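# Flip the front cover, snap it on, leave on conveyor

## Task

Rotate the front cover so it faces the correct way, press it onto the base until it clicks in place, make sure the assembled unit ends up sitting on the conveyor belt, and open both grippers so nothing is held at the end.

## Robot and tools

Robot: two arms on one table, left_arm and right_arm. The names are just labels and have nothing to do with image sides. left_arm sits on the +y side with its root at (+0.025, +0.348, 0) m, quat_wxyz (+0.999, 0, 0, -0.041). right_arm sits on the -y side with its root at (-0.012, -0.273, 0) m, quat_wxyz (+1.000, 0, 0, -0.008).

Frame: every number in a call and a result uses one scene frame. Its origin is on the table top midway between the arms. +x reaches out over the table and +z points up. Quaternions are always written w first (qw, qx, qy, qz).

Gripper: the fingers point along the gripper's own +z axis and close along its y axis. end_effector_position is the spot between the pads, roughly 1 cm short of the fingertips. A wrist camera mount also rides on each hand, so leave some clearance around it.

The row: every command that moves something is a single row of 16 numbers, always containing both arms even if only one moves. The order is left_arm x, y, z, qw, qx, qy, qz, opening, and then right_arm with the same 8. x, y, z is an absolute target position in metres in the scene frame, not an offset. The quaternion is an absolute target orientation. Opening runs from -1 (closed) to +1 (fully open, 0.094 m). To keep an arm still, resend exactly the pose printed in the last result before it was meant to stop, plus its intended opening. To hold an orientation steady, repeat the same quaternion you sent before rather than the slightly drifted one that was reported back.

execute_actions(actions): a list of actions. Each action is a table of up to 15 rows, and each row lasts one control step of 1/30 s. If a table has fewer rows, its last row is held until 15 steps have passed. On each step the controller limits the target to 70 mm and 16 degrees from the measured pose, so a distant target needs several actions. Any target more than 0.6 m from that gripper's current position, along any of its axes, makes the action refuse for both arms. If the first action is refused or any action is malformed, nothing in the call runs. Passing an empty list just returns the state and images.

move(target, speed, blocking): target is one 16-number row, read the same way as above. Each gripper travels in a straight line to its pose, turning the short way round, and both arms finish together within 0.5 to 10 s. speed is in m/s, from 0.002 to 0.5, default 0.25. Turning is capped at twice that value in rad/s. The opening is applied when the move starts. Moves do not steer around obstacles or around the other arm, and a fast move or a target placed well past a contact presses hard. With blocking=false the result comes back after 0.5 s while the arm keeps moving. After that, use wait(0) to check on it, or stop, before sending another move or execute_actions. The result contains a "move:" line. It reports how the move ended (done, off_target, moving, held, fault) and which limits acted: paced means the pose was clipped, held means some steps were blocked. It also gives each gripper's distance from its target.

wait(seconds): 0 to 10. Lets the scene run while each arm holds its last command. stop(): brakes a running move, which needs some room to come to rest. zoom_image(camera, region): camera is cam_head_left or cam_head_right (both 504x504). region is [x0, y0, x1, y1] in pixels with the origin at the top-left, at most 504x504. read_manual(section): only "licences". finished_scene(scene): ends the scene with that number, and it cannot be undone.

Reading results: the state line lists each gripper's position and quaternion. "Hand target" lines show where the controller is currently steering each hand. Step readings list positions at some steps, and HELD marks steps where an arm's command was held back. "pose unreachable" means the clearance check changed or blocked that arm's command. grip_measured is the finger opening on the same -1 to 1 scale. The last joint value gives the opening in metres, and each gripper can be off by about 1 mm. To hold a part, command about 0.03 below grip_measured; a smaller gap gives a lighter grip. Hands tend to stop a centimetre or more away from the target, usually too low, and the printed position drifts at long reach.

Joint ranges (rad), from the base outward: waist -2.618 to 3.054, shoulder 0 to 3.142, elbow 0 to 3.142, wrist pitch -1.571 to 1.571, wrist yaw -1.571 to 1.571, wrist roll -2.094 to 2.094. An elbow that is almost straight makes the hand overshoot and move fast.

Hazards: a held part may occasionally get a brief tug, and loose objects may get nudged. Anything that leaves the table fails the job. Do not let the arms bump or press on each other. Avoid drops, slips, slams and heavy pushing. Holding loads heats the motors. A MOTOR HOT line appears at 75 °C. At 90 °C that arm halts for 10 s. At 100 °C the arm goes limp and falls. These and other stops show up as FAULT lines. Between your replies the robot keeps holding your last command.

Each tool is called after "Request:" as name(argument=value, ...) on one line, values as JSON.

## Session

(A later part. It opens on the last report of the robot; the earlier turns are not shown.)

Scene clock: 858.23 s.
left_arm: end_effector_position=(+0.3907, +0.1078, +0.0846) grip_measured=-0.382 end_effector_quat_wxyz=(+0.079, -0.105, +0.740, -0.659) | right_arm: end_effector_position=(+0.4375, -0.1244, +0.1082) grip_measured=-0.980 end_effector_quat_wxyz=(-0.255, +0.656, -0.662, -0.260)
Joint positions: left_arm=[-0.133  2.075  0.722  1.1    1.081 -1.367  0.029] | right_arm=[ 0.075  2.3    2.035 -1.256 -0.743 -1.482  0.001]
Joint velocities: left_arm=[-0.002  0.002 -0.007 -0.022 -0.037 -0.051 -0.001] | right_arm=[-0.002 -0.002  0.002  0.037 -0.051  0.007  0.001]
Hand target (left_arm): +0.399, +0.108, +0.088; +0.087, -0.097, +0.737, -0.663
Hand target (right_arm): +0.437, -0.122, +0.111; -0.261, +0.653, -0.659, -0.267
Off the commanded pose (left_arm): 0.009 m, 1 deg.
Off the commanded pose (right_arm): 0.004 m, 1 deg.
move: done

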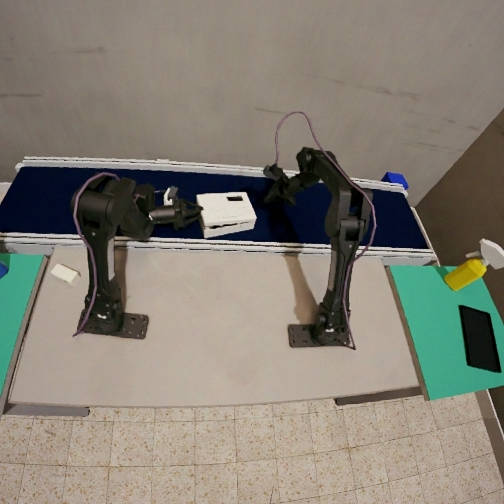

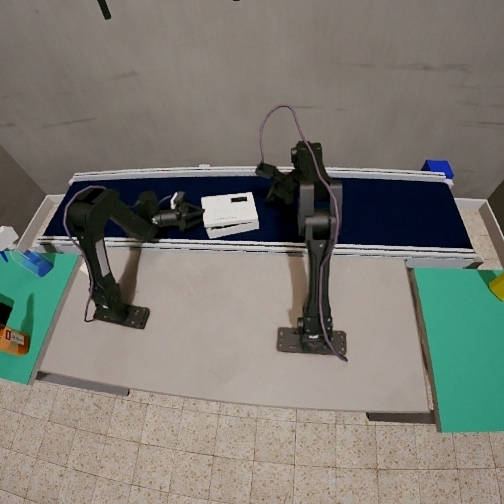

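Going out and re-approaching from the far side to beat the joint friction.

Request:
move(target=[0.408,0.106,0.092,0.087,-0.097,0.737,-0.663,-0.72,0.4372,-0.1216,0.111,0.261,-0.653,0.659,0.267,-1], speed=0.015)

Request:
move(target=[0.3915,0.1085,0.088,0.087,-0.097,0.737,-0.663,-0.72,0.4372,-0.1216,0.111,0.261,-0.653,0.659,0.267,-1], speed=0.015)

Request:
zoom_image(camera="cam_head_left", region=[160, 175, 270, 250])

Request:
zoom_image(camera="cam_head_right", region=[160, 175, 270, 250])

Scene clock: 867.70 s.
left_arm: end_effector_position=(+0.4017, +0.1054, +0.0935) grip_measured=-0.382 end_effector_quat_wxyz=(+0.087, -0.098, +0.738, -0.662) | right_arm: end_effector_position=(+0.4375, -0.1244, +0.1082) grip_measured=-0.980 end_effector_quat_wxyz=(-0.255, +0.656, -0.662, -0.260)
Joint positions: left_arm=[-0.133  2.075  0.768  1.077  1.081 -1.367  0.029] | right_arm=[ 0.075  2.3    2.035 -1.256 -0.743 -1.482  0.001]
Joint velocities: left_arm=[-0.007 -0.007 -0.017  0.007  0.125  0.007  0.001] | right_arm=[ 0.002  0.007 -0.012 -0.051 -0.11  -0.007  0.001]
Hand target (left_arm): +0.408, +0.106, +0.092; +0.087, -0.097, +0.737, -0.663
Hand target (right_arm): +0.437, -0.122, +0.111; -0.261, +0.653, -0.659, -0.267
Off the commanded pose (left_arm): 0.007 m, 0 deg.
Off the commanded pose (right_arm): 0.004 m, 1 deg.
move: done

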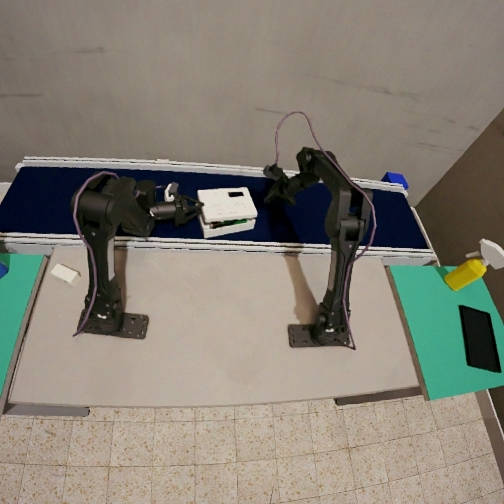

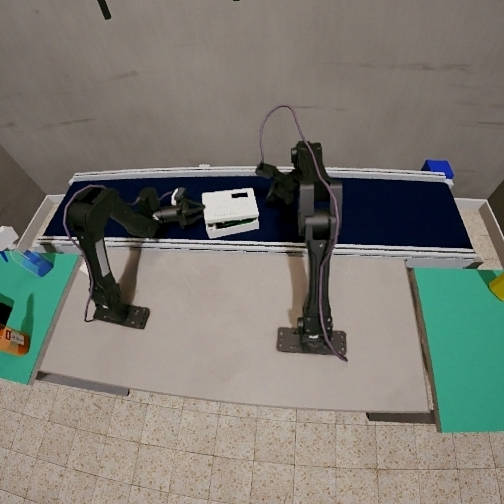

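Scene clock: 868.73 s.
left_arm: end_effector_position=(+0.3945, +0.1070, +0.0880) grip_measured=-0.382 end_effector_quat_wxyz=(+0.083, -0.102, +0.739, -0.661) | right_arm: end_effector_position=(+0.4375, -0.1244, +0.1082) grip_measured=-0.980 end_effector_quat_wxyz=(-0.255, +0.656, -0.662, -0.260)
Joint positions: left_arm=[-0.133  2.075  0.737  1.095  1.081 -1.367  0.029] | right_arm=[ 0.075  2.3    2.035 -1.256 -0.743 -1.482  0.001]
Joint velocities: left_arm=[ 0.002 -0.007  0.007  0.037  0.022 -0.051 -0.   ] | right_arm=[-0.007 -0.007 -0.007 -0.007 -0.051  0.007  0.   ]
Hand target (left_arm): +0.391, +0.108, +0.088; +0.087, -0.097, +0.737, -0.663
Hand target (right_arm): +0.437, -0.122, +0.111; -0.261, +0.653, -0.659, -0.267
Off the commanded pose (left_arm): 0.003 m, 1 deg.
Off the commanded pose (right_arm): 0.004 m, 1 deg.
move: done

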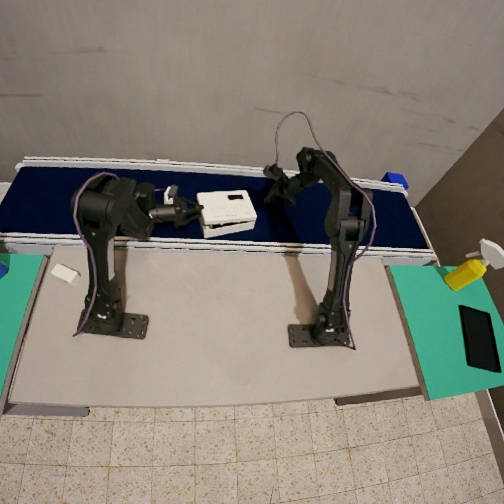

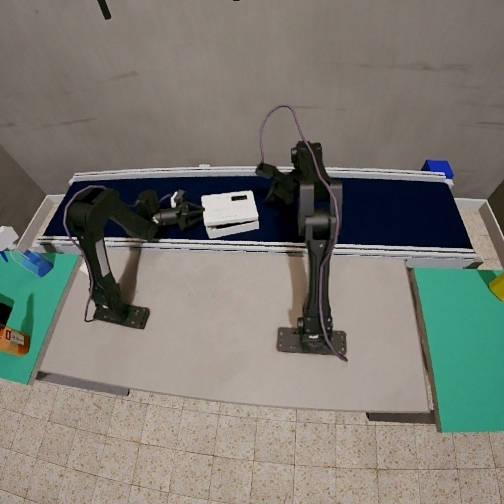

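Region (160, 175, 270, 250) of cam_head_left's 504x504 image, scaled by 4.582, with more detail than that image has; it fills the top 344 rows of this view, and the rest is white.

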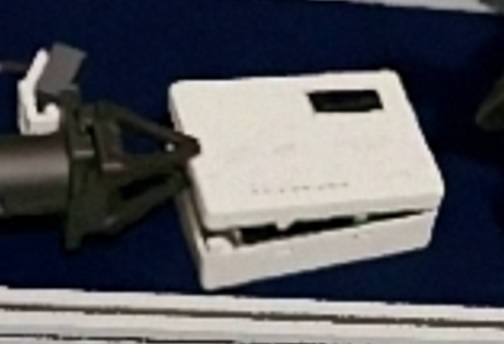

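Region (160, 175, 270, 250) of cam_head_right's 504x504 image, scaled by 4.582, with more detail than that image has; it fills the top 344 rows of this view, and the rest is white.

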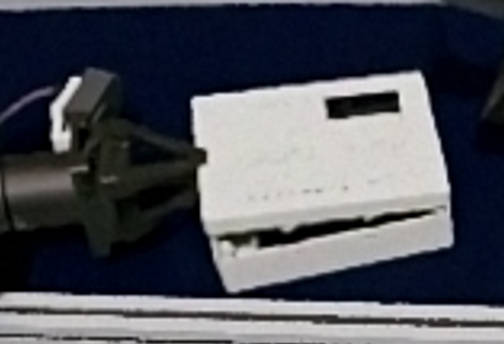

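This matches the earlier good pose; releasing and withdrawing.

Request:
execute_actions(actions=[[[0.3925,0.1085,0.088,0.087,-0.097,0.737,-0.663,-0.22,0.4372,-0.1216,0.111,0.261,-0.653,0.659,0.267,-1]],[[0.39,0.119,0.088,0.087,-0.097,0.737,-0.663,-0.22,0.4372,-0.1216,0.111,0.261,-0.653,0.659,0.267,-1]],[[0.386,0.135,0.088,0.087,-0.097,0.737,-0.663,-0.22,0.4372,-0.1216,0.111,0.261,-0.653,0.659,0.267,-1]],[[0.381,0.155,0.09,0.087,-0.097,0.737,-0.663,-0.22,0.4372,-0.1216,0.111,0.261,-0.653,0.659,0.267,-1]]])

Request:
zoom_image(camera="cam_head_left", region=[180, 180, 270, 245])

Request:
zoom_image(camera="cam_head_right", region=[180, 180, 270, 245])

Scene clock: 882.93 s.
left_arm: end_effector_position=(+0.3886, +0.1549, +0.0892) grip_measured=-0.221 end_effector_quat_wxyz=(+0.093, -0.103, +0.735, -0.664) | right_arm: end_effector_position=(+0.4375, -0.1243, +0.1083) grip_measured=-0.980 end_effector_quat_wxyz=(-0.255, +0.656, -0.662, -0.260)
Joint positions: left_arm=[ 0.008  2.038  0.673  1.082  1.204 -1.306  0.037] | right_arm=[ 0.075  2.3    2.035 -1.256 -0.743 -1.482  0.001]
Joint velocities: left_arm=[-0.017 -0.012 -0.012 -0.051 -0.037 -0.022 -0.   ] | right_arm=[ 0.002 -0.002  0.002 -0.051 -0.007  0.007  0.   ]
Hand target (left_arm): +0.381, +0.155, +0.090; +0.087, -0.097, +0.736, -0.664
Hand target (right_arm): +0.437, -0.122, +0.111; -0.261, +0.653, -0.659, -0.267
Off the commanded pose (left_arm): 0.008 m, 1 deg.
Off the commanded pose (right_arm): 0.004 m, 1 deg.
Step readings (end_effector_position; steps 1 to 15: 1st action; 16 to 30: 2nd action; 31 to 45: 3rd action; 46 to 60: 4th action):
0: left_arm (+0.3946, +0.1070, +0.0885) | right_arm (+0.4375, -0.1244, +0.1082)
1: left_arm (+0.3946, +0.1070, +0.0885) | right_arm (+0.4375, -0.1244, +0.1082)
2: left_arm (+0.3947, +0.1070, +0.0888) | right_arm (+0.4375, -0.1244, +0.1082)
4: left_arm (+0.3948, +0.1069, +0.0893) | right_arm (+0.4375, -0.1244, +0.1082)
8: left_arm (+0.3949, +0.1069, +0.0898) | right_arm (+0.4375, -0.1244, +0.1082)
15: left_arm (+0.3950, +0.1069, +0.0901) | right_arm (+0.4375, -0.1244, +0.1082)
16: left_arm (+0.3948, +0.1078, +0.0899) | right_arm (+0.4375, -0.1244, +0.1082)
17: left_arm (+0.3947, +0.1096, +0.0895) | right_arm (+0.4375, -0.1243, +0.1083)
19: left_arm (+0.3954, +0.1143, +0.0882) | right_arm (+0.4375, -0.1243, +0.1083)
23: left_arm (+0.3961, +0.1176, +0.0877) | right_arm (+0.4375, -0.1243, +0.1083)
30: left_arm (+0.3954, +0.1174, +0.0879) | right_arm (+0.4375, -0.1243, +0.1083)
31: left_arm (+0.3947, +0.1189, +0.0877) | right_arm (+0.4375, -0.1243, +0.1083)
32: left_arm (+0.3938, +0.1218, +0.0871) | right_arm (+0.4375, -0.1243, +0.1083)
34: left_arm (+0.3936, +0.1296, +0.0849) | right_arm (+0.4375, -0.1243, +0.1083)
38: left_arm (+0.3939, +0.1349, +0.0840) | right_arm (+0.4375, -0.1243, +0.1083)
45: left_arm (+0.3925, +0.1345, +0.0843) | right_arm (+0.4375, -0.1243, +0.1083)
46: left_arm (+0.3915, +0.1361, +0.0849) | right_arm (+0.4375, -0.1243, +0.1083)
47: left_arm (+0.3899, +0.1399, +0.0855) | right_arm (+0.4375, -0.1243, +0.1083)
49: left_arm (+0.3900, +0.1493, +0.0874) | right_arm (+0.4375, -0.1243, +0.1083)
53: left_arm (+0.3908, +0.1554, +0.0900) | right_arm (+0.4375, -0.1243, +0.1083)
60: end_effector_position above

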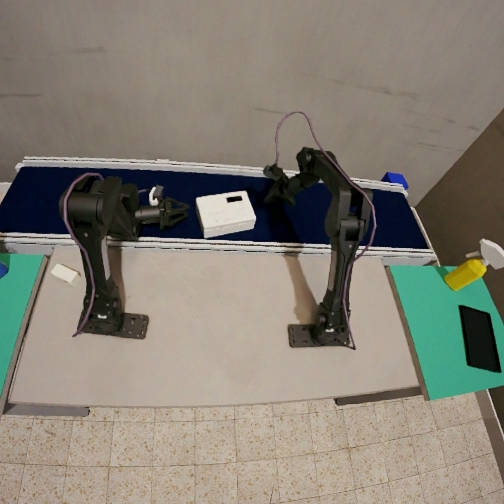

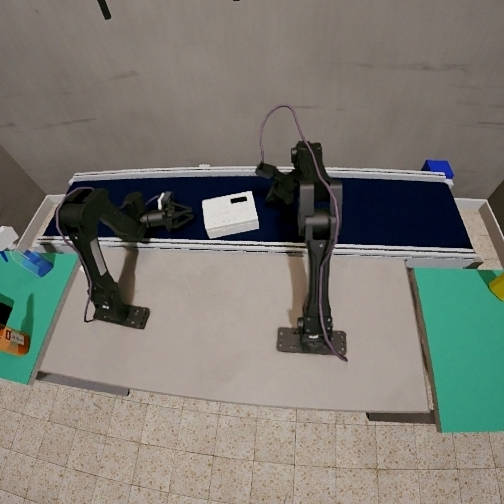

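Region (180, 180, 270, 245) of cam_head_left's 504x504 image, scaled by 5.600, with more detail than that image has.

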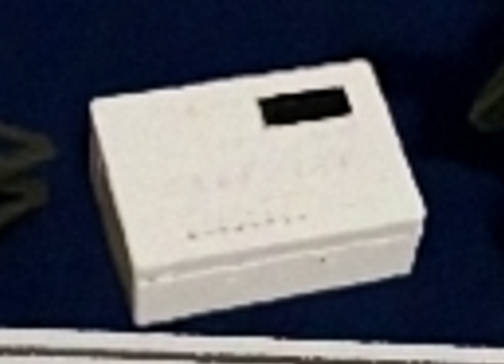

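Region (180, 180, 270, 245) of cam_head_right's 504x504 image, scaled by 5.600, with more detail than that image has.

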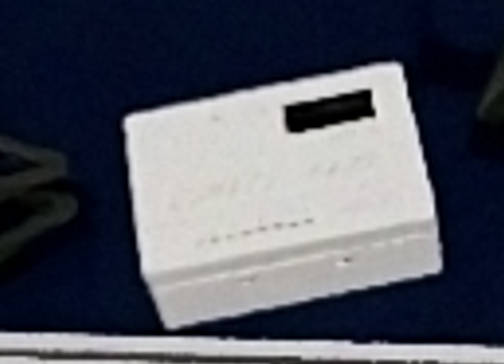

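Request:
move(target=[0.40,0.15,0.15,0.124,0.306,0.943,-0.04,-1,0.40,-0.2,0.13,0.261,-0.653,0.659,0.267,-1], speed=0.25)

Request:
move(target=[0.456,0.05,0.115,0.124,0.306,0.943,-0.04,-1,0.40,-0.2,0.13,0.261,-0.653,0.659,0.267,-1], speed=0.1)

Request:
move(target=[0.452,0.052,0.075,0.124,0.306,0.943,-0.04,-1,0.40,-0.2,0.13,0.261,-0.653,0.659,0.267,-1], speed=0.025)

Request:
zoom_image(camera="cam_head_left", region=[180, 175, 270, 245])

Request:
zoom_image(camera="cam_head_right", region=[180, 175, 270, 245])

Scene clock: 898.57 s.
left_arm: end_effector_position=(+0.3994, +0.1504, +0.1494) grip_measured=-0.982 end_effector_quat_wxyz=(+0.125, +0.303, +0.943, -0.046) | right_arm: end_effector_position=(+0.4079, -0.2005, +0.1212) grip_measured=-0.980 end_effector_quat_wxyz=(-0.256, +0.657, -0.660, -0.258)
Joint positions: left_arm=[-0.384  1.908  1.753 -1.153  0.052  0.149  0.001] | right_arm=[-0.101  2.217  1.947 -1.409 -0.739 -1.725  0.001]
Joint velocities: left_arm=[-0.017  0.012 -0.007  0.022  0.007 -0.037 -0.001] | right_arm=[-0.007 -0.012 -0.002 -0.007 -0.066 -0.022  0.   ]
Hand target (left_arm): +0.401, +0.150, +0.149; +0.121, +0.310, +0.942, -0.039
Hand target (right_arm): +0.400, -0.199, +0.130; -0.262, +0.653, -0.659, -0.267
Off the commanded pose (left_arm): 0.001 m, 1 deg.
Off the commanded pose (right_arm): 0.012 m, 1 deg.
move: off_target (right_arm)

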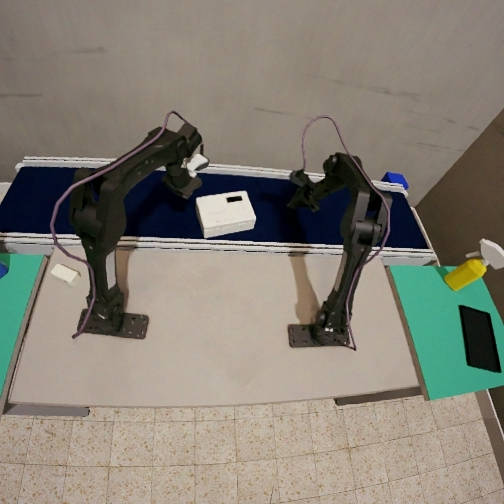

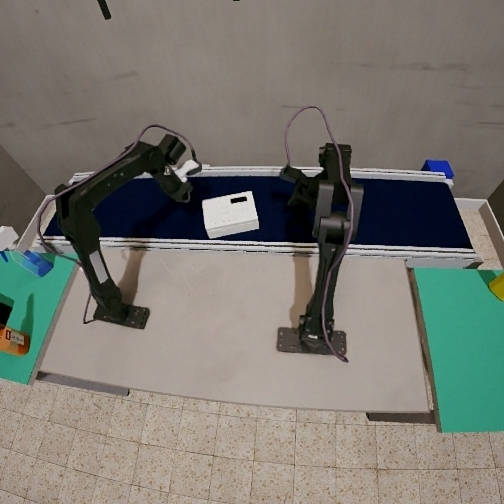

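Scene clock: 900.33 s.
left_arm: end_effector_position=(+0.4566, +0.0506, +0.1160) grip_measured=-0.982 end_effector_quat_wxyz=(+0.130, +0.310, +0.941, -0.046) | right_arm: end_effector_position=(+0.4071, -0.2006, +0.1211) grip_measured=-0.980 end_effector_quat_wxyz=(-0.255, +0.658, -0.660, -0.259)
Joint positions: left_arm=[-0.518  2.372  2.342 -1.265  0.015  0.034  0.001] | right_arm=[-0.101  2.217  1.947 -1.413 -0.737 -1.727  0.001]
Joint velocities: left_arm=[ 0.002  0.002 -0.002 -0.022  0.022 -0.051  0.001] | right_arm=[-0.012 -0.002 -0.002 -0.037  0.051  0.007 -0.   ]
Hand target (left_arm): +0.456, +0.051, +0.114; +0.125, +0.306, +0.943, -0.040
Hand target (right_arm): +0.400, -0.200, +0.130; -0.261, +0.653, -0.659, -0.267
Off the commanded pose (left_arm): 0.001 m, 1 deg.
Off the commanded pose (right_arm): 0.011 m, 1 deg.
move: off_target (right_arm)

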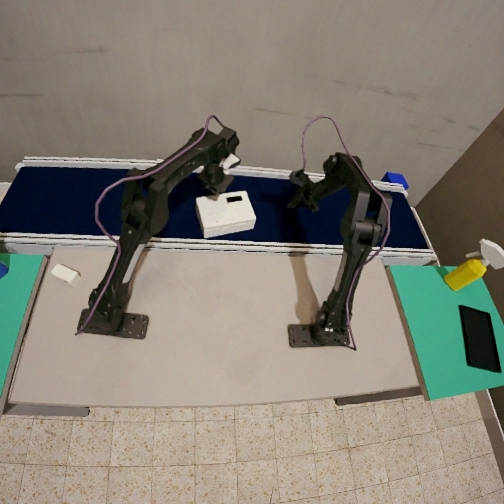

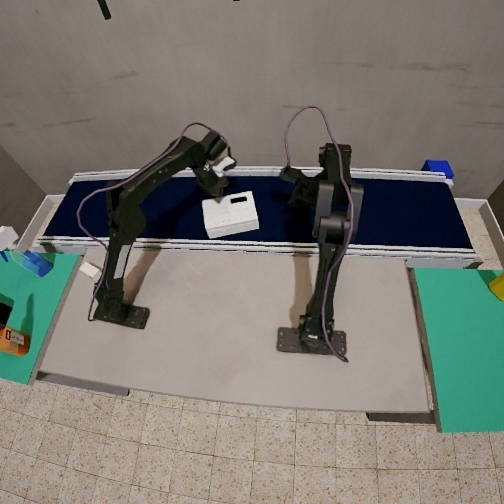

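Scene clock: 902.20 s.
left_arm: end_effector_position=(+0.4539, +0.0524, +0.0879) grip_measured=-0.982 end_effector_quat_wxyz=(+0.130, +0.309, +0.941, -0.046) | right_arm: end_effector_position=(+0.4071, -0.2007, +0.1210) grip_measured=-0.980 end_effector_quat_wxyz=(-0.255, +0.658, -0.660, -0.259)
Joint positions: left_arm=[-0.518  2.327  2.151 -1.119  0.015  0.032  0.001] | right_arm=[-0.101  2.217  1.947 -1.413 -0.736 -1.727  0.001]
Joint velocities: left_arm=[ 0.032 -0.007 -0.027 -0.051  0.007 -0.051 -0.001] | right_arm=[-0.012  0.002 -0.002 -0.037 -0.022  0.037 -0.   ]
Hand target (left_arm): +0.451, +0.052, +0.075; +0.123, +0.306, +0.943, -0.040
Hand target (right_arm): +0.400, -0.200, +0.130; -0.261, +0.653, -0.659, -0.267
Off the commanded pose (left_arm): 0.013 m, 1 deg.
Off the commanded pose (right_arm): 0.011 m, 1 deg.
move: off_target (left_arm, right_arm)

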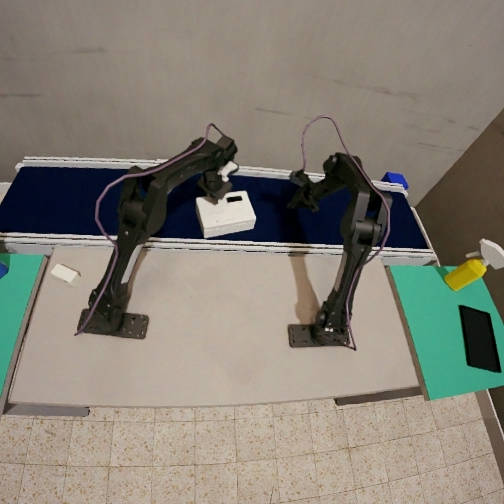

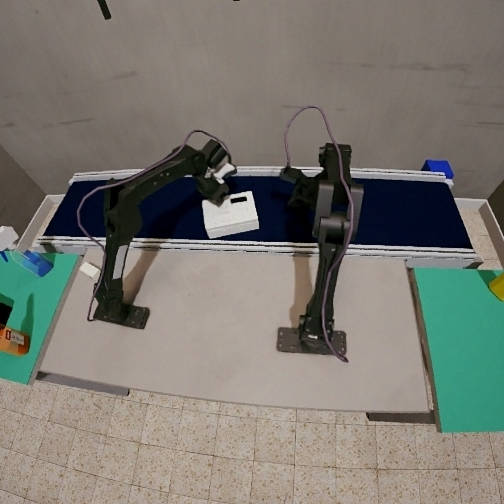

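Region (180, 175, 270, 245) of cam_head_left's 504x504 image, scaled by 5.600, with more detail than that image has.

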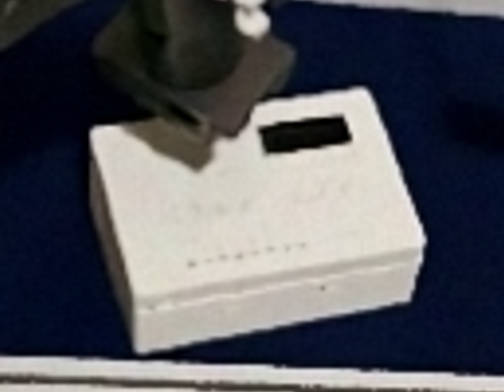

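Region (180, 175, 270, 245) of cam_head_right's 504x504 image, scaled by 5.600, with more detail than that image has.

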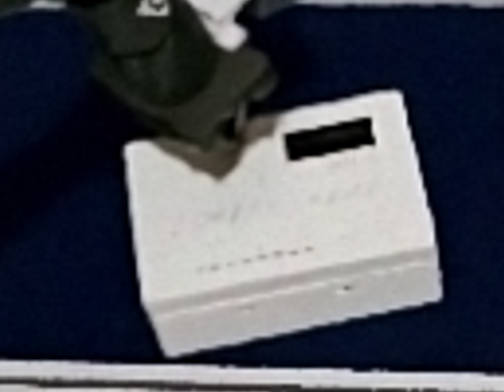

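Request:
execute_actions(actions=[[[0.445,0.056,0.074,0.124,0.306,0.943,-0.04,-1,0.40,-0.2,0.13,0.261,-0.653,0.659,0.267,-1]],[[0.439,0.059,0.072,0.124,0.306,0.943,-0.04,-1,0.40,-0.2,0.13,0.261,-0.653,0.659,0.267,-1]],[[0.439,0.059,0.06,0.124,0.306,0.943,-0.04,-1,0.40,-0.2,0.13,0.261,-0.653,0.659,0.267,-1]]])

Request:
zoom_image(camera="cam_head_left", region=[180, 175, 270, 245])

Request:
zoom_image(camera="cam_head_right", region=[180, 175, 270, 245])

Scene clock: 910.60 s.
left_arm: end_effector_position=(+0.4503, +0.0543, +0.0871) grip_measured=-0.982 end_effector_quat_wxyz=(+0.156, +0.307, +0.937, -0.052) | right_arm: end_effector_position=(+0.4071, -0.2006, +0.1211) grip_measured=-0.980 end_effector_quat_wxyz=(-0.255, +0.658, -0.660, -0.259)
Joint positions: left_arm=[-0.52   2.24   1.985 -0.986  0.012  0.028  0.001] | right_arm=[-0.101  2.217  1.947 -1.413 -0.737 -1.727  0.001]
Joint velocities: left_arm=[ 0.002 -0.007 -0.002 -0.022  0.022  0.037  0.001] | right_arm=[-0.002  0.007  0.007 -0.037  0.007 -0.051 -0.   ]
Hand target (left_arm): +0.438, +0.060, +0.061; +0.124, +0.306, +0.943, -0.040
Hand target (right_arm): +0.400, -0.200, +0.130; -0.261, +0.653, -0.659, -0.267
Off the commanded pose (left_arm): 0.030 m, 4 deg.
Off the commanded pose (right_arm): 0.011 m, 1 deg.
Step readings (end_effector_position; steps 1 to 15: 1st action; 16 to 30: 2nd action; 31 to 45: 3rd action):
0: left_arm (+0.4539, +0.0524, +0.0879) | right_arm (+0.4071, -0.2006, +0.1211)
1: left_arm (+0.4537, +0.0527, +0.0877) | right_arm (+0.4071, -0.2006, +0.1211)
2: left_arm (+0.4530, +0.0532, +0.0879) | right_arm (+0.4071, -0.2006, +0.1211)
4: left_arm (+0.4525, +0.0535, +0.0879) | right_arm (+0.4071, -0.2006, +0.1211)
8: left_arm (+0.4525, +0.0535, +0.0878) | right_arm (+0.4071, -0.2006, +0.1211)
15: left_arm (+0.4526, +0.0535, +0.0880) | right_arm (+0.4071, -0.2006, +0.1211)
16: left_arm (+0.4522, +0.0534, +0.0879) | right_arm (+0.4071, -0.2006, +0.1211)
17: left_arm (+0.4512, +0.0539, +0.0877) | right_arm (+0.4071, -0.2006, +0.1211)
19: left_arm (+0.4502, +0.0544, +0.0877) | right_arm (+0.4071, -0.2006, +0.1211)
23: left_arm (+0.4503, +0.0543, +0.0878) | right_arm (+0.4071, -0.2006, +0.1211)
30: left_arm (+0.4503, +0.0543, +0.0877) | right_arm (+0.4071, -0.2006, +0.1211)
31: left_arm (+0.4503, +0.0543, +0.0869) | right_arm (+0.4071, -0.2006, +0.1211)
32: left_arm (+0.4501, +0.0544, +0.0871) | right_arm (+0.4071, -0.2006, +0.1211)
34: left_arm (+0.4503, +0.0543, +0.0871) | right_arm (+0.4071, -0.2006, +0.1211)
38: left_arm (+0.4503, +0.0543, +0.0871) | right_arm (+0.4071, -0.2006, +0.1211)
45: end_effector_position above

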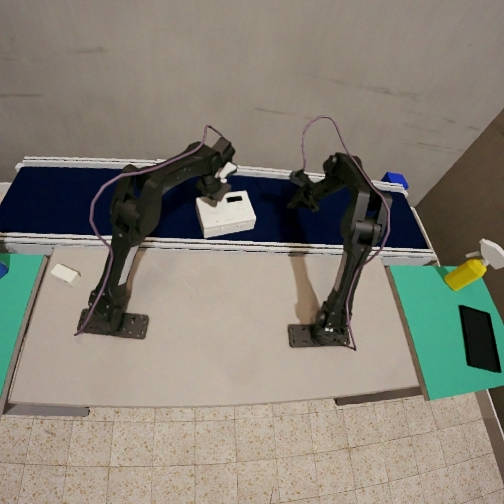

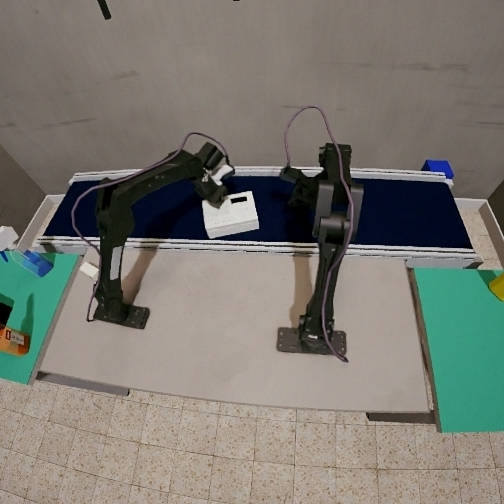

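Region (180, 175, 270, 245) of cam_head_left's 504x504 image, scaled by 5.600, with more detail than that image has.

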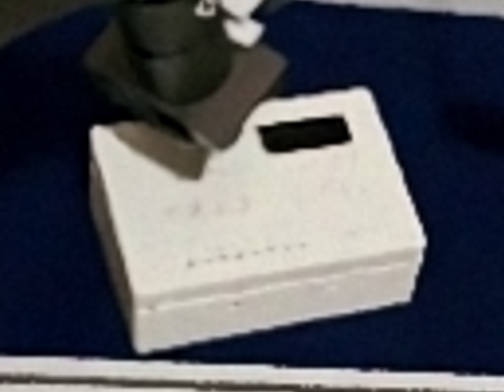

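Region (180, 175, 270, 245) of cam_head_right's 504x504 image, scaled by 5.600, with more detail than that image has.

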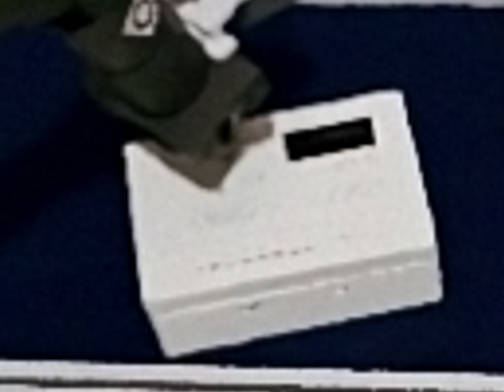

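Request:
move(target=[0.44,0.07,0.13,0.124,0.306,0.943,-0.04,-1,0.445,-0.13,0.09,0.518,-0.474,0.564,0.434,-1], speed=0.12)

Request:
move(target=[0.38,0.16,0.10,0.304,0.562,0.733,-0.233,0.3,0.448,-0.1,0.058,0.518,-0.474,0.564,0.434,-1], speed=0.12)

Request:
move(target=[0.384,0.14,0.034,0.304,0.562,0.733,-0.233,0.3,0.448,-0.1,0.058,0.518,-0.474,0.564,0.434,-1], speed=0.06)

Request:
zoom_image(camera="cam_head_left", region=[160, 170, 300, 255])

Scene clock: 929.90 s.
left_arm: end_effector_position=(+0.4369, +0.0663, +0.1336) grip_measured=-0.982 end_effector_quat_wxyz=(+0.130, +0.306, +0.942, -0.045) | right_arm: end_effector_position=(+0.4482, -0.1351, +0.0817) grip_measured=-0.980 end_effector_quat_wxyz=(+0.510, -0.476, +0.569, +0.436)
Joint positions: left_arm=[-0.515  2.237  2.183 -1.241  0.012  0.028  0.001] | right_arm=[-0.072  2.297  1.364  0.028 -1.443 -0.89   0.001]
Joint velocities: left_arm=[-0.007  0.002  0.012 -0.081 -0.022  0.037  0.001] | right_arm=[-0.007 -0.002 -0.081  0.256 -0.022  0.11  -0.   ]
Hand target (left_arm): +0.440, +0.070, +0.130; +0.125, +0.306, +0.943, -0.041
Hand target (right_arm): +0.444, -0.131, +0.090; +0.512, -0.479, +0.562, +0.438
Off the commanded pose (left_arm): 0.006 m, 1 deg.
Off the commanded pose (right_arm): 0.010 m, 1 deg.
move: done

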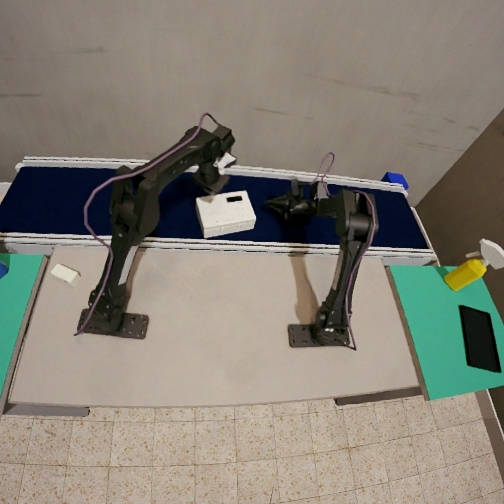

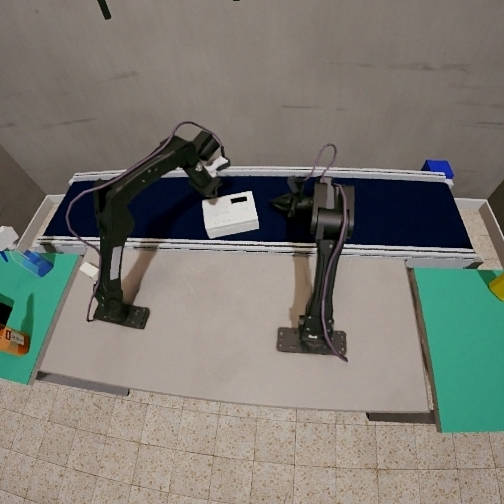

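Scene clock: 933.93 s.
left_arm: end_effector_position=(+0.3827, +0.1605, +0.0958) grip_measured=+0.298 end_effector_quat_wxyz=(+0.296, +0.557, +0.742, -0.227) | right_arm: end_effector_position=(+0.4573, -0.1039, +0.0751) grip_measured=-0.980 end_effector_quat_wxyz=(+0.533, -0.485, +0.553, +0.418)
Joint positions: left_arm=[-0.129  1.75   1.146 -0.546  0.66   0.932  0.061] | right_arm=[ 0.001  2.345  1.27   0.623 -1.382 -0.5    0.001]
Joint velocities: left_arm=[-0.002  0.002 -0.002 -0.037  0.037  0.037  0.   ] | right_arm=[-0.017  0.002 -0.012 -0.037  0.007  0.037  0.   ]
Hand target (left_arm): +0.379, +0.160, +0.101; +0.306, +0.561, +0.733, -0.233
Hand target (right_arm): +0.448, -0.100, +0.058; +0.517, -0.475, +0.564, +0.434
Off the commanded pose (left_arm): 0.005 m, 2 deg.
Off the commanded pose (right_arm): 0.020 m, 3 deg.
move: off_target (right_arm)

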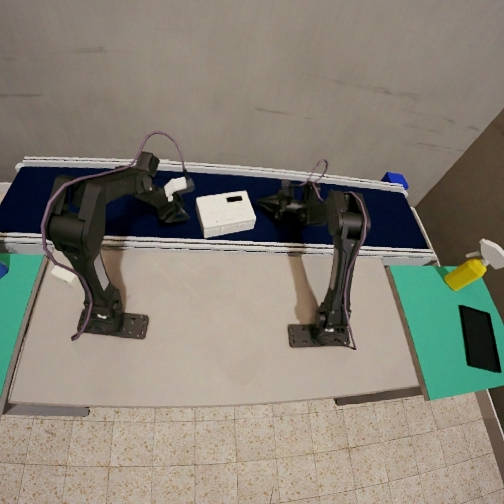

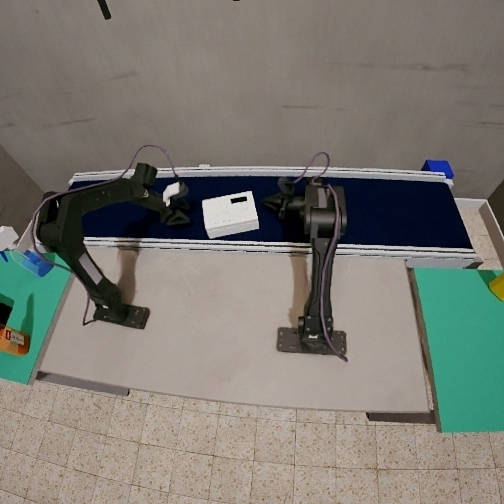

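Scene clock: 935.53 s.
left_arm: end_effector_position=(+0.3899, +0.1415, +0.0441) grip_measured=+0.298 end_effector_quat_wxyz=(+0.317, +0.566, +0.727, -0.225) | right_arm: end_effector_position=(+0.4584, -0.1039, +0.0771) grip_measured=-0.980 end_effector_quat_wxyz=(+0.535, -0.485, +0.551, +0.417)
Joint positions: left_arm=[-0.172  1.864  1.031 -0.249  0.658  0.898  0.061] | right_arm=[ 0.001  2.345  1.27   0.645 -1.381 -0.482  0.001]
Joint velocities: left_arm=[-0.002 -0.007 -0.002  0.007  0.007 -0.066 -0.   ] | right_arm=[ 0.017  0.012  0.007 -0.022  0.022  0.051 -0.001]
Hand target (left_arm): +0.383, +0.140, +0.034; +0.304, +0.562, +0.733, -0.233
Hand target (right_arm): +0.448, -0.100, +0.059; +0.518, -0.474, +0.564, +0.434
Off the commanded pose (left_arm): 0.012 m, 2 deg.
Off the commanded pose (right_arm): 0.022 m, 3 deg.
move: off_target (left_arm, right_arm)

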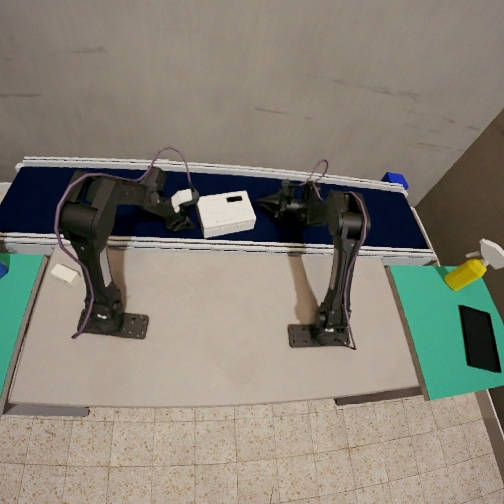

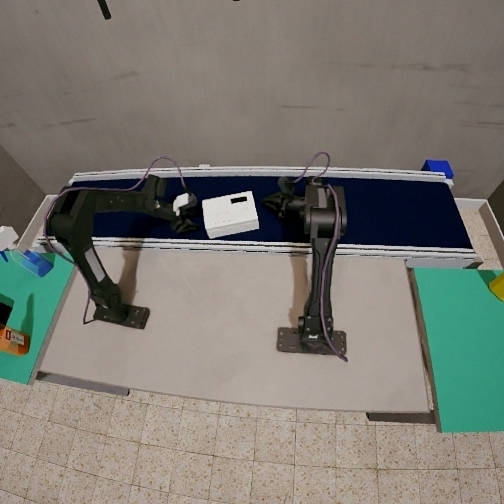

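Region (160, 170, 300, 255) of cam_head_left's 504x504 image, scaled by 3.600, with more detail than that image has; it fills the top 306 rows of this view, and the rest is white.

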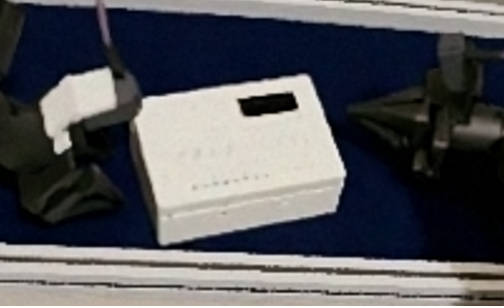

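Request:
execute_actions(actions=[])

Scene clock: 966.10 s.
left_arm: end_effector_position=(+0.3902, +0.1414, +0.0443) grip_measured=+0.298 end_effector_quat_wxyz=(+0.317, +0.566, +0.727, -0.225) | right_arm: end_effector_position=(+0.4585, -0.1039, +0.0771) grip_measured=-0.980 end_effector_quat_wxyz=(+0.535, -0.485, +0.551, +0.417)
Joint positions: left_arm=[-0.172  1.864  1.031 -0.247  0.658  0.897  0.061] | right_arm=[ 0.001  2.345  1.27   0.646 -1.381 -0.482  0.001]
Joint velocities: left_arm=[-0.007 -0.002 -0.012  0.007  0.022  0.037 -0.   ] | right_arm=[ 0.002 -0.007 -0.012 -0.037 -0.037 -0.007  0.   ]
Hand target (left_arm): +0.383, +0.140, +0.034; +0.304, +0.562, +0.733, -0.233
Hand target (right_arm): +0.448, -0.100, +0.059; +0.518, -0.474, +0.564, +0.434
Off the commanded pose (left_arm): 0.012 m, 2 deg.
Off the commanded pose (right_arm): 0.022 m, 3 deg.

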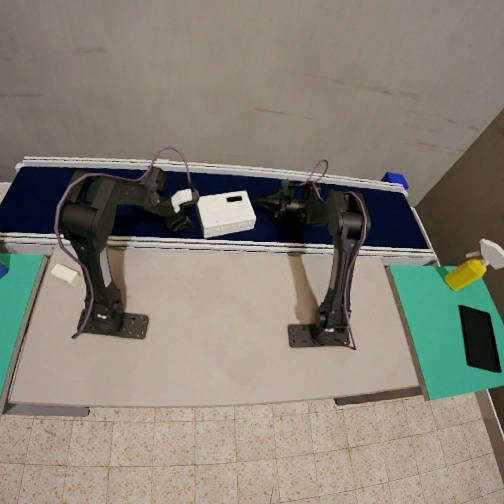

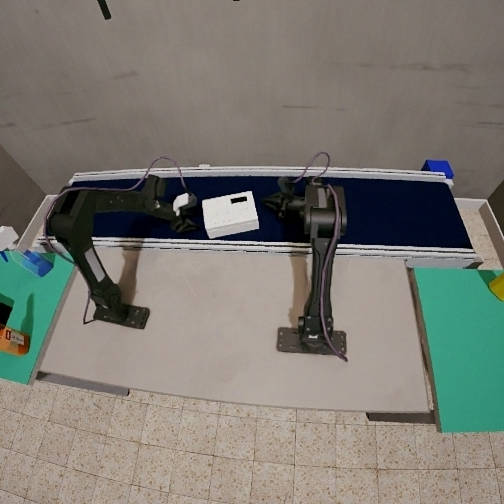

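Request:
execute_actions(actions=[[[0.383,0.130,0.034,0.304,0.562,0.733,-0.233,0.3,0.448,-0.100,0.050,0.518,-0.474,0.564,0.434,-1]],[[0.383,0.124,0.034,0.304,0.562,0.733,-0.233,0.3,0.448,-0.100,0.042,0.518,-0.474,0.564,0.434,-1]],[[0.383,0.120,0.034,0.304,0.562,0.733,-0.233,0.3,0.448,-0.100,0.042,0.518,-0.474,0.564,0.434,-1]]])

Request:
zoom_image(camera="cam_head_left", region=[160, 170, 300, 250])

Scene clock: 979.90 s.
left_arm: end_effector_position=(+0.3867, +0.1212, +0.0461) grip_measured=+0.298 end_effector_quat_wxyz=(+0.318, +0.566, +0.726, -0.226) | right_arm: end_effector_position=(+0.4548, -0.1039, +0.0538) grip_measured=-0.980 end_effector_quat_wxyz=(+0.529, -0.480, +0.558, +0.423)
Joint positions: left_arm=[-0.23   1.864  1.031 -0.208  0.634  0.834  0.061] | right_arm=[ 0.001  2.4    1.258  0.692 -1.38  -0.48   0.001]
Joint velocities: left_arm=[ 0.007 -0.012 -0.027 -0.007 -0.007  0.081  0.   ] | right_arm=[ 0.007 -0.002 -0.012  0.081 -0.051  0.022  0.   ]
Hand target (left_arm): +0.383, +0.120, +0.034; +0.304, +0.562, +0.733, -0.233
Hand target (right_arm): +0.448, -0.100, +0.042; +0.518, -0.474, +0.564, +0.434
Off the commanded pose (left_arm): 0.013 m, 2 deg.
Off the commanded pose (right_arm): 0.014 m, 2 deg.
Step readings (end_effector_position; steps 1 to 15: 1st action; 16 to 30: 2nd action; 31 to 45: 3rd action):
0: left_arm (+0.3902, +0.1414, +0.0443) | right_arm (+0.4585, -0.1039, +0.0771)
1: left_arm (+0.3902, +0.1406, +0.0442) | right_arm (+0.4585, -0.1039, +0.0764)
2: left_arm (+0.3899, +0.1387, +0.0443) | right_arm (+0.4586, -0.1039, +0.0757)
4: left_arm (+0.3881, +0.1335, +0.0447) | right_arm (+0.4584, -0.1039, +0.0720)
8: left_arm (+0.3867, +0.1295, +0.0452) | right_arm (+0.4560, -0.1039, +0.0644)
15: left_arm (+0.3876, +0.1296, +0.0453) | right_arm (+0.4551, -0.1039, +0.0622)
16: left_arm (+0.3878, +0.1293, +0.0453) | right_arm (+0.4551, -0.1039, +0.0618)
17: left_arm (+0.3878, +0.1287, +0.0453) | right_arm (+0.4552, -0.1039, +0.0612)
19: left_arm (+0.3872, +0.1265, +0.0454) | right_arm (+0.4550, -0.1039, +0.0584)
23: left_arm (+0.3869, +0.1249, +0.0457) | right_arm (+0.4545, -0.1039, +0.0536)
30: left_arm (+0.3874, +0.1250, +0.0458) | right_arm (+0.4546, -0.1039, +0.0535)
31: left_arm (+0.3874, +0.1247, +0.0457) | right_arm (+0.4547, -0.1039, +0.0536)
32: left_arm (+0.3873, +0.1241, +0.0457) | right_arm (+0.4547, -0.1039, +0.0536)
34: left_arm (+0.3867, +0.1224, +0.0459) | right_arm (+0.4547, -0.1039, +0.0537)
38: left_arm (+0.3863, +0.1211, +0.0460) | right_arm (+0.4548, -0.1039, +0.0538)
45: end_effector_position above

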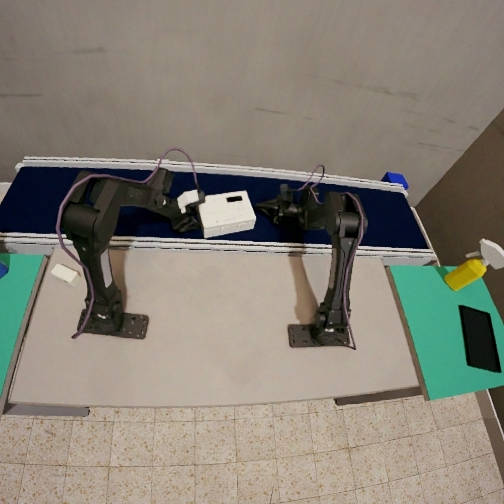

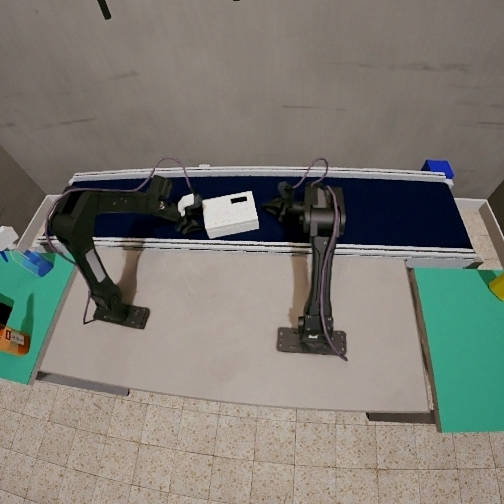

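Region (160, 170, 300, 250) of cam_head_left's 504x504 image, scaled by 3.600, with more detail than that image has; it fills the top 288 rows of this view, and the rest is white.

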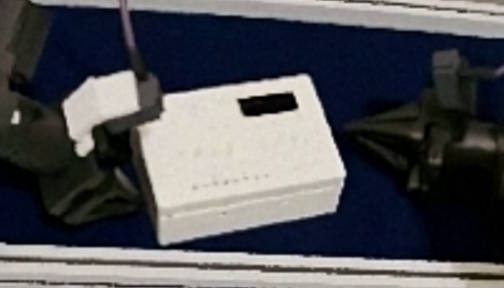

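Request:
execute_actions(actions=[[[0.383,0.120,0.034,0.304,0.562,0.733,-0.233,0.3,0.446,-0.090,0.044,0.518,-0.474,0.564,0.434,-1]],[[0.383,0.120,0.034,0.304,0.562,0.733,-0.233,0.3,0.444,-0.082,0.044,0.518,-0.474,0.564,0.434,-1]],[[0.383,0.118,0.034,0.304,0.562,0.733,-0.233,0.3,0.443,-0.076,0.044,0.518,-0.474,0.564,0.434,-1]],[[0.383,0.118,0.034,0.304,0.562,0.733,-0.233,0.3,0.442,-0.071,0.044,0.518,-0.474,0.564,0.434,-1]],[[0.383,0.118,0.034,0.304,0.562,0.733,-0.233,0.3,0.441,-0.066,0.044,0.518,-0.474,0.564,0.434,-1]]])

Request:
zoom_image(camera="cam_head_left", region=[160, 170, 300, 250])

Scene clock: 990.20 s.
left_arm: end_effector_position=(+0.3876, +0.1213, +0.0451) grip_measured=+0.298 end_effector_quat_wxyz=(+0.317, +0.564, +0.729, -0.222) | right_arm: end_effector_position=(+0.4552, -0.0768, +0.0571) grip_measured=-0.980 end_effector_quat_wxyz=(+0.537, -0.474, +0.563, +0.413)
Joint positions: left_arm=[-0.234  1.864  1.031 -0.206  0.62   0.826  0.061] | right_arm=[ 0.066  2.4    1.219  0.874 -1.292 -0.34   0.001]
Joint velocities: left_arm=[ 0.007 -0.002 -0.012 -0.081  0.007 -0.051  0.001] | right_arm=[-0.007 -0.012  0.002 -0.037 -0.051  0.037  0.   ]
Hand target (left_arm): +0.383, +0.118, +0.034; +0.304, +0.562, +0.733, -0.233
Hand target (right_arm): +0.441, -0.066, +0.045; +0.518, -0.474, +0.564, +0.434
Off the commanded pose (left_arm): 0.012 m, 2 deg.
Off the commanded pose (right_arm): 0.022 m, 3 deg.
Step readings (end_effector_position; steps 1 to 15: 1st action; 16 to 30: 2nd action; 31 to 45: 3rd action; 46 to 60: 4th action; 61 to 75: 5th action):
0: left_arm (+0.3868, +0.1212, +0.0461) | right_arm (+0.4548, -0.1039, +0.0538)
1: left_arm (+0.3868, +0.1212, +0.0461) | right_arm (+0.4551, -0.1031, +0.0540)
2: left_arm (+0.3868, +0.1212, +0.0461) | right_arm (+0.4553, -0.1017, +0.0542)
4: left_arm (+0.3868, +0.1212, +0.0461) | right_arm (+0.4548, -0.0972, +0.0549)
8: left_arm (+0.3868, +0.1212, +0.0461) | right_arm (+0.4538, -0.0909, +0.0562)
15: left_arm (+0.3868, +0.1212, +0.0461) | right_arm (+0.4548, -0.0908, +0.0575)
16: left_arm (+0.3868, +0.1212, +0.0461) | right_arm (+0.4547, -0.0904, +0.0570)
17: left_arm (+0.3868, +0.1212, +0.0461) | right_arm (+0.4539, -0.0897, +0.0563)
19: left_arm (+0.3868, +0.1212, +0.0461) | right_arm (+0.4513, -0.0872, +0.0542)
23: left_arm (+0.3868, +0.1212, +0.0461) | right_arm (+0.4495, -0.0840, +0.0537)
30: left_arm (+0.3868, +0.1212, +0.0461) | right_arm (+0.4506, -0.0839, +0.0552)
31: left_arm (+0.3869, +0.1212, +0.0461) | right_arm (+0.4509, -0.0836, +0.0554)
32: left_arm (+0.3869, +0.1210, +0.0461) | right_arm (+0.4512, -0.0830, +0.0556)
34: left_arm (+0.3867, +0.1203, +0.0462) | right_arm (+0.4513, -0.0810, +0.0562)
38: left_arm (+0.3866, +0.1201, +0.0461) | right_arm (+0.4521, -0.0803, +0.0568)
45: left_arm (+0.3866, +0.1201, +0.0461) | right_arm (+0.4524, -0.0803, +0.0577)
46: left_arm (+0.3866, +0.1201, +0.0461) | right_arm (+0.4525, -0.0796, +0.0578)
47: left_arm (+0.3867, +0.1202, +0.0460) | right_arm (+0.4530, -0.0792, +0.0579)
49: left_arm (+0.3869, +0.1205, +0.0458) | right_arm (+0.4539, -0.0786, +0.0580)
53: left_arm (+0.3870, +0.1205, +0.0457) | right_arm (+0.4549, -0.0783, +0.0583)
60: left_arm (+0.3870, +0.1205, +0.0457) | right_arm (+0.4554, -0.0780, +0.0587)
61: left_arm (+0.3870, +0.1205, +0.0457) | right_arm (+0.4553, -0.0778, +0.0583)
62: left_arm (+0.3871, +0.1207, +0.0456) | right_arm (+0.4550, -0.0774, +0.0577)
64: left_arm (+0.3875, +0.1212, +0.0452) | right_arm (+0.4544, -0.0771, +0.0570)
68: left_arm (+0.3876, +0.1213, +0.0451) | right_arm (+0.4546, -0.0770, +0.0572)
75: end_effector_position above

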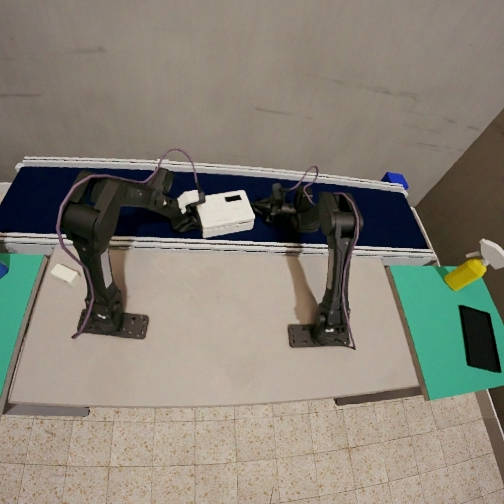

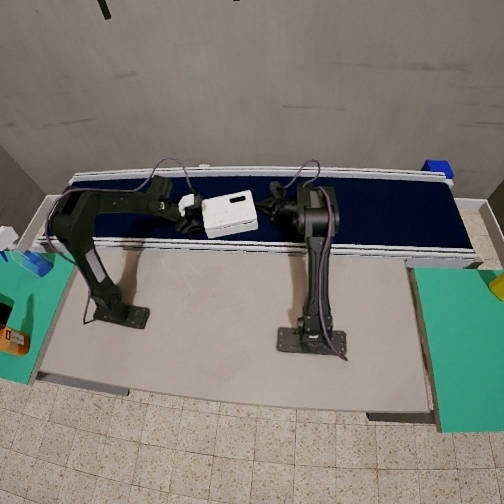

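Region (160, 170, 300, 250) of cam_head_left's 504x504 image, scaled by 3.600, with more detail than that image has; it fills the top 288 rows of this view, and the rest is white.

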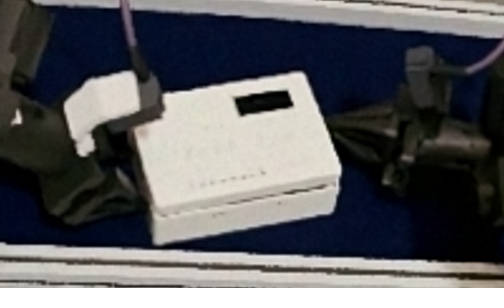

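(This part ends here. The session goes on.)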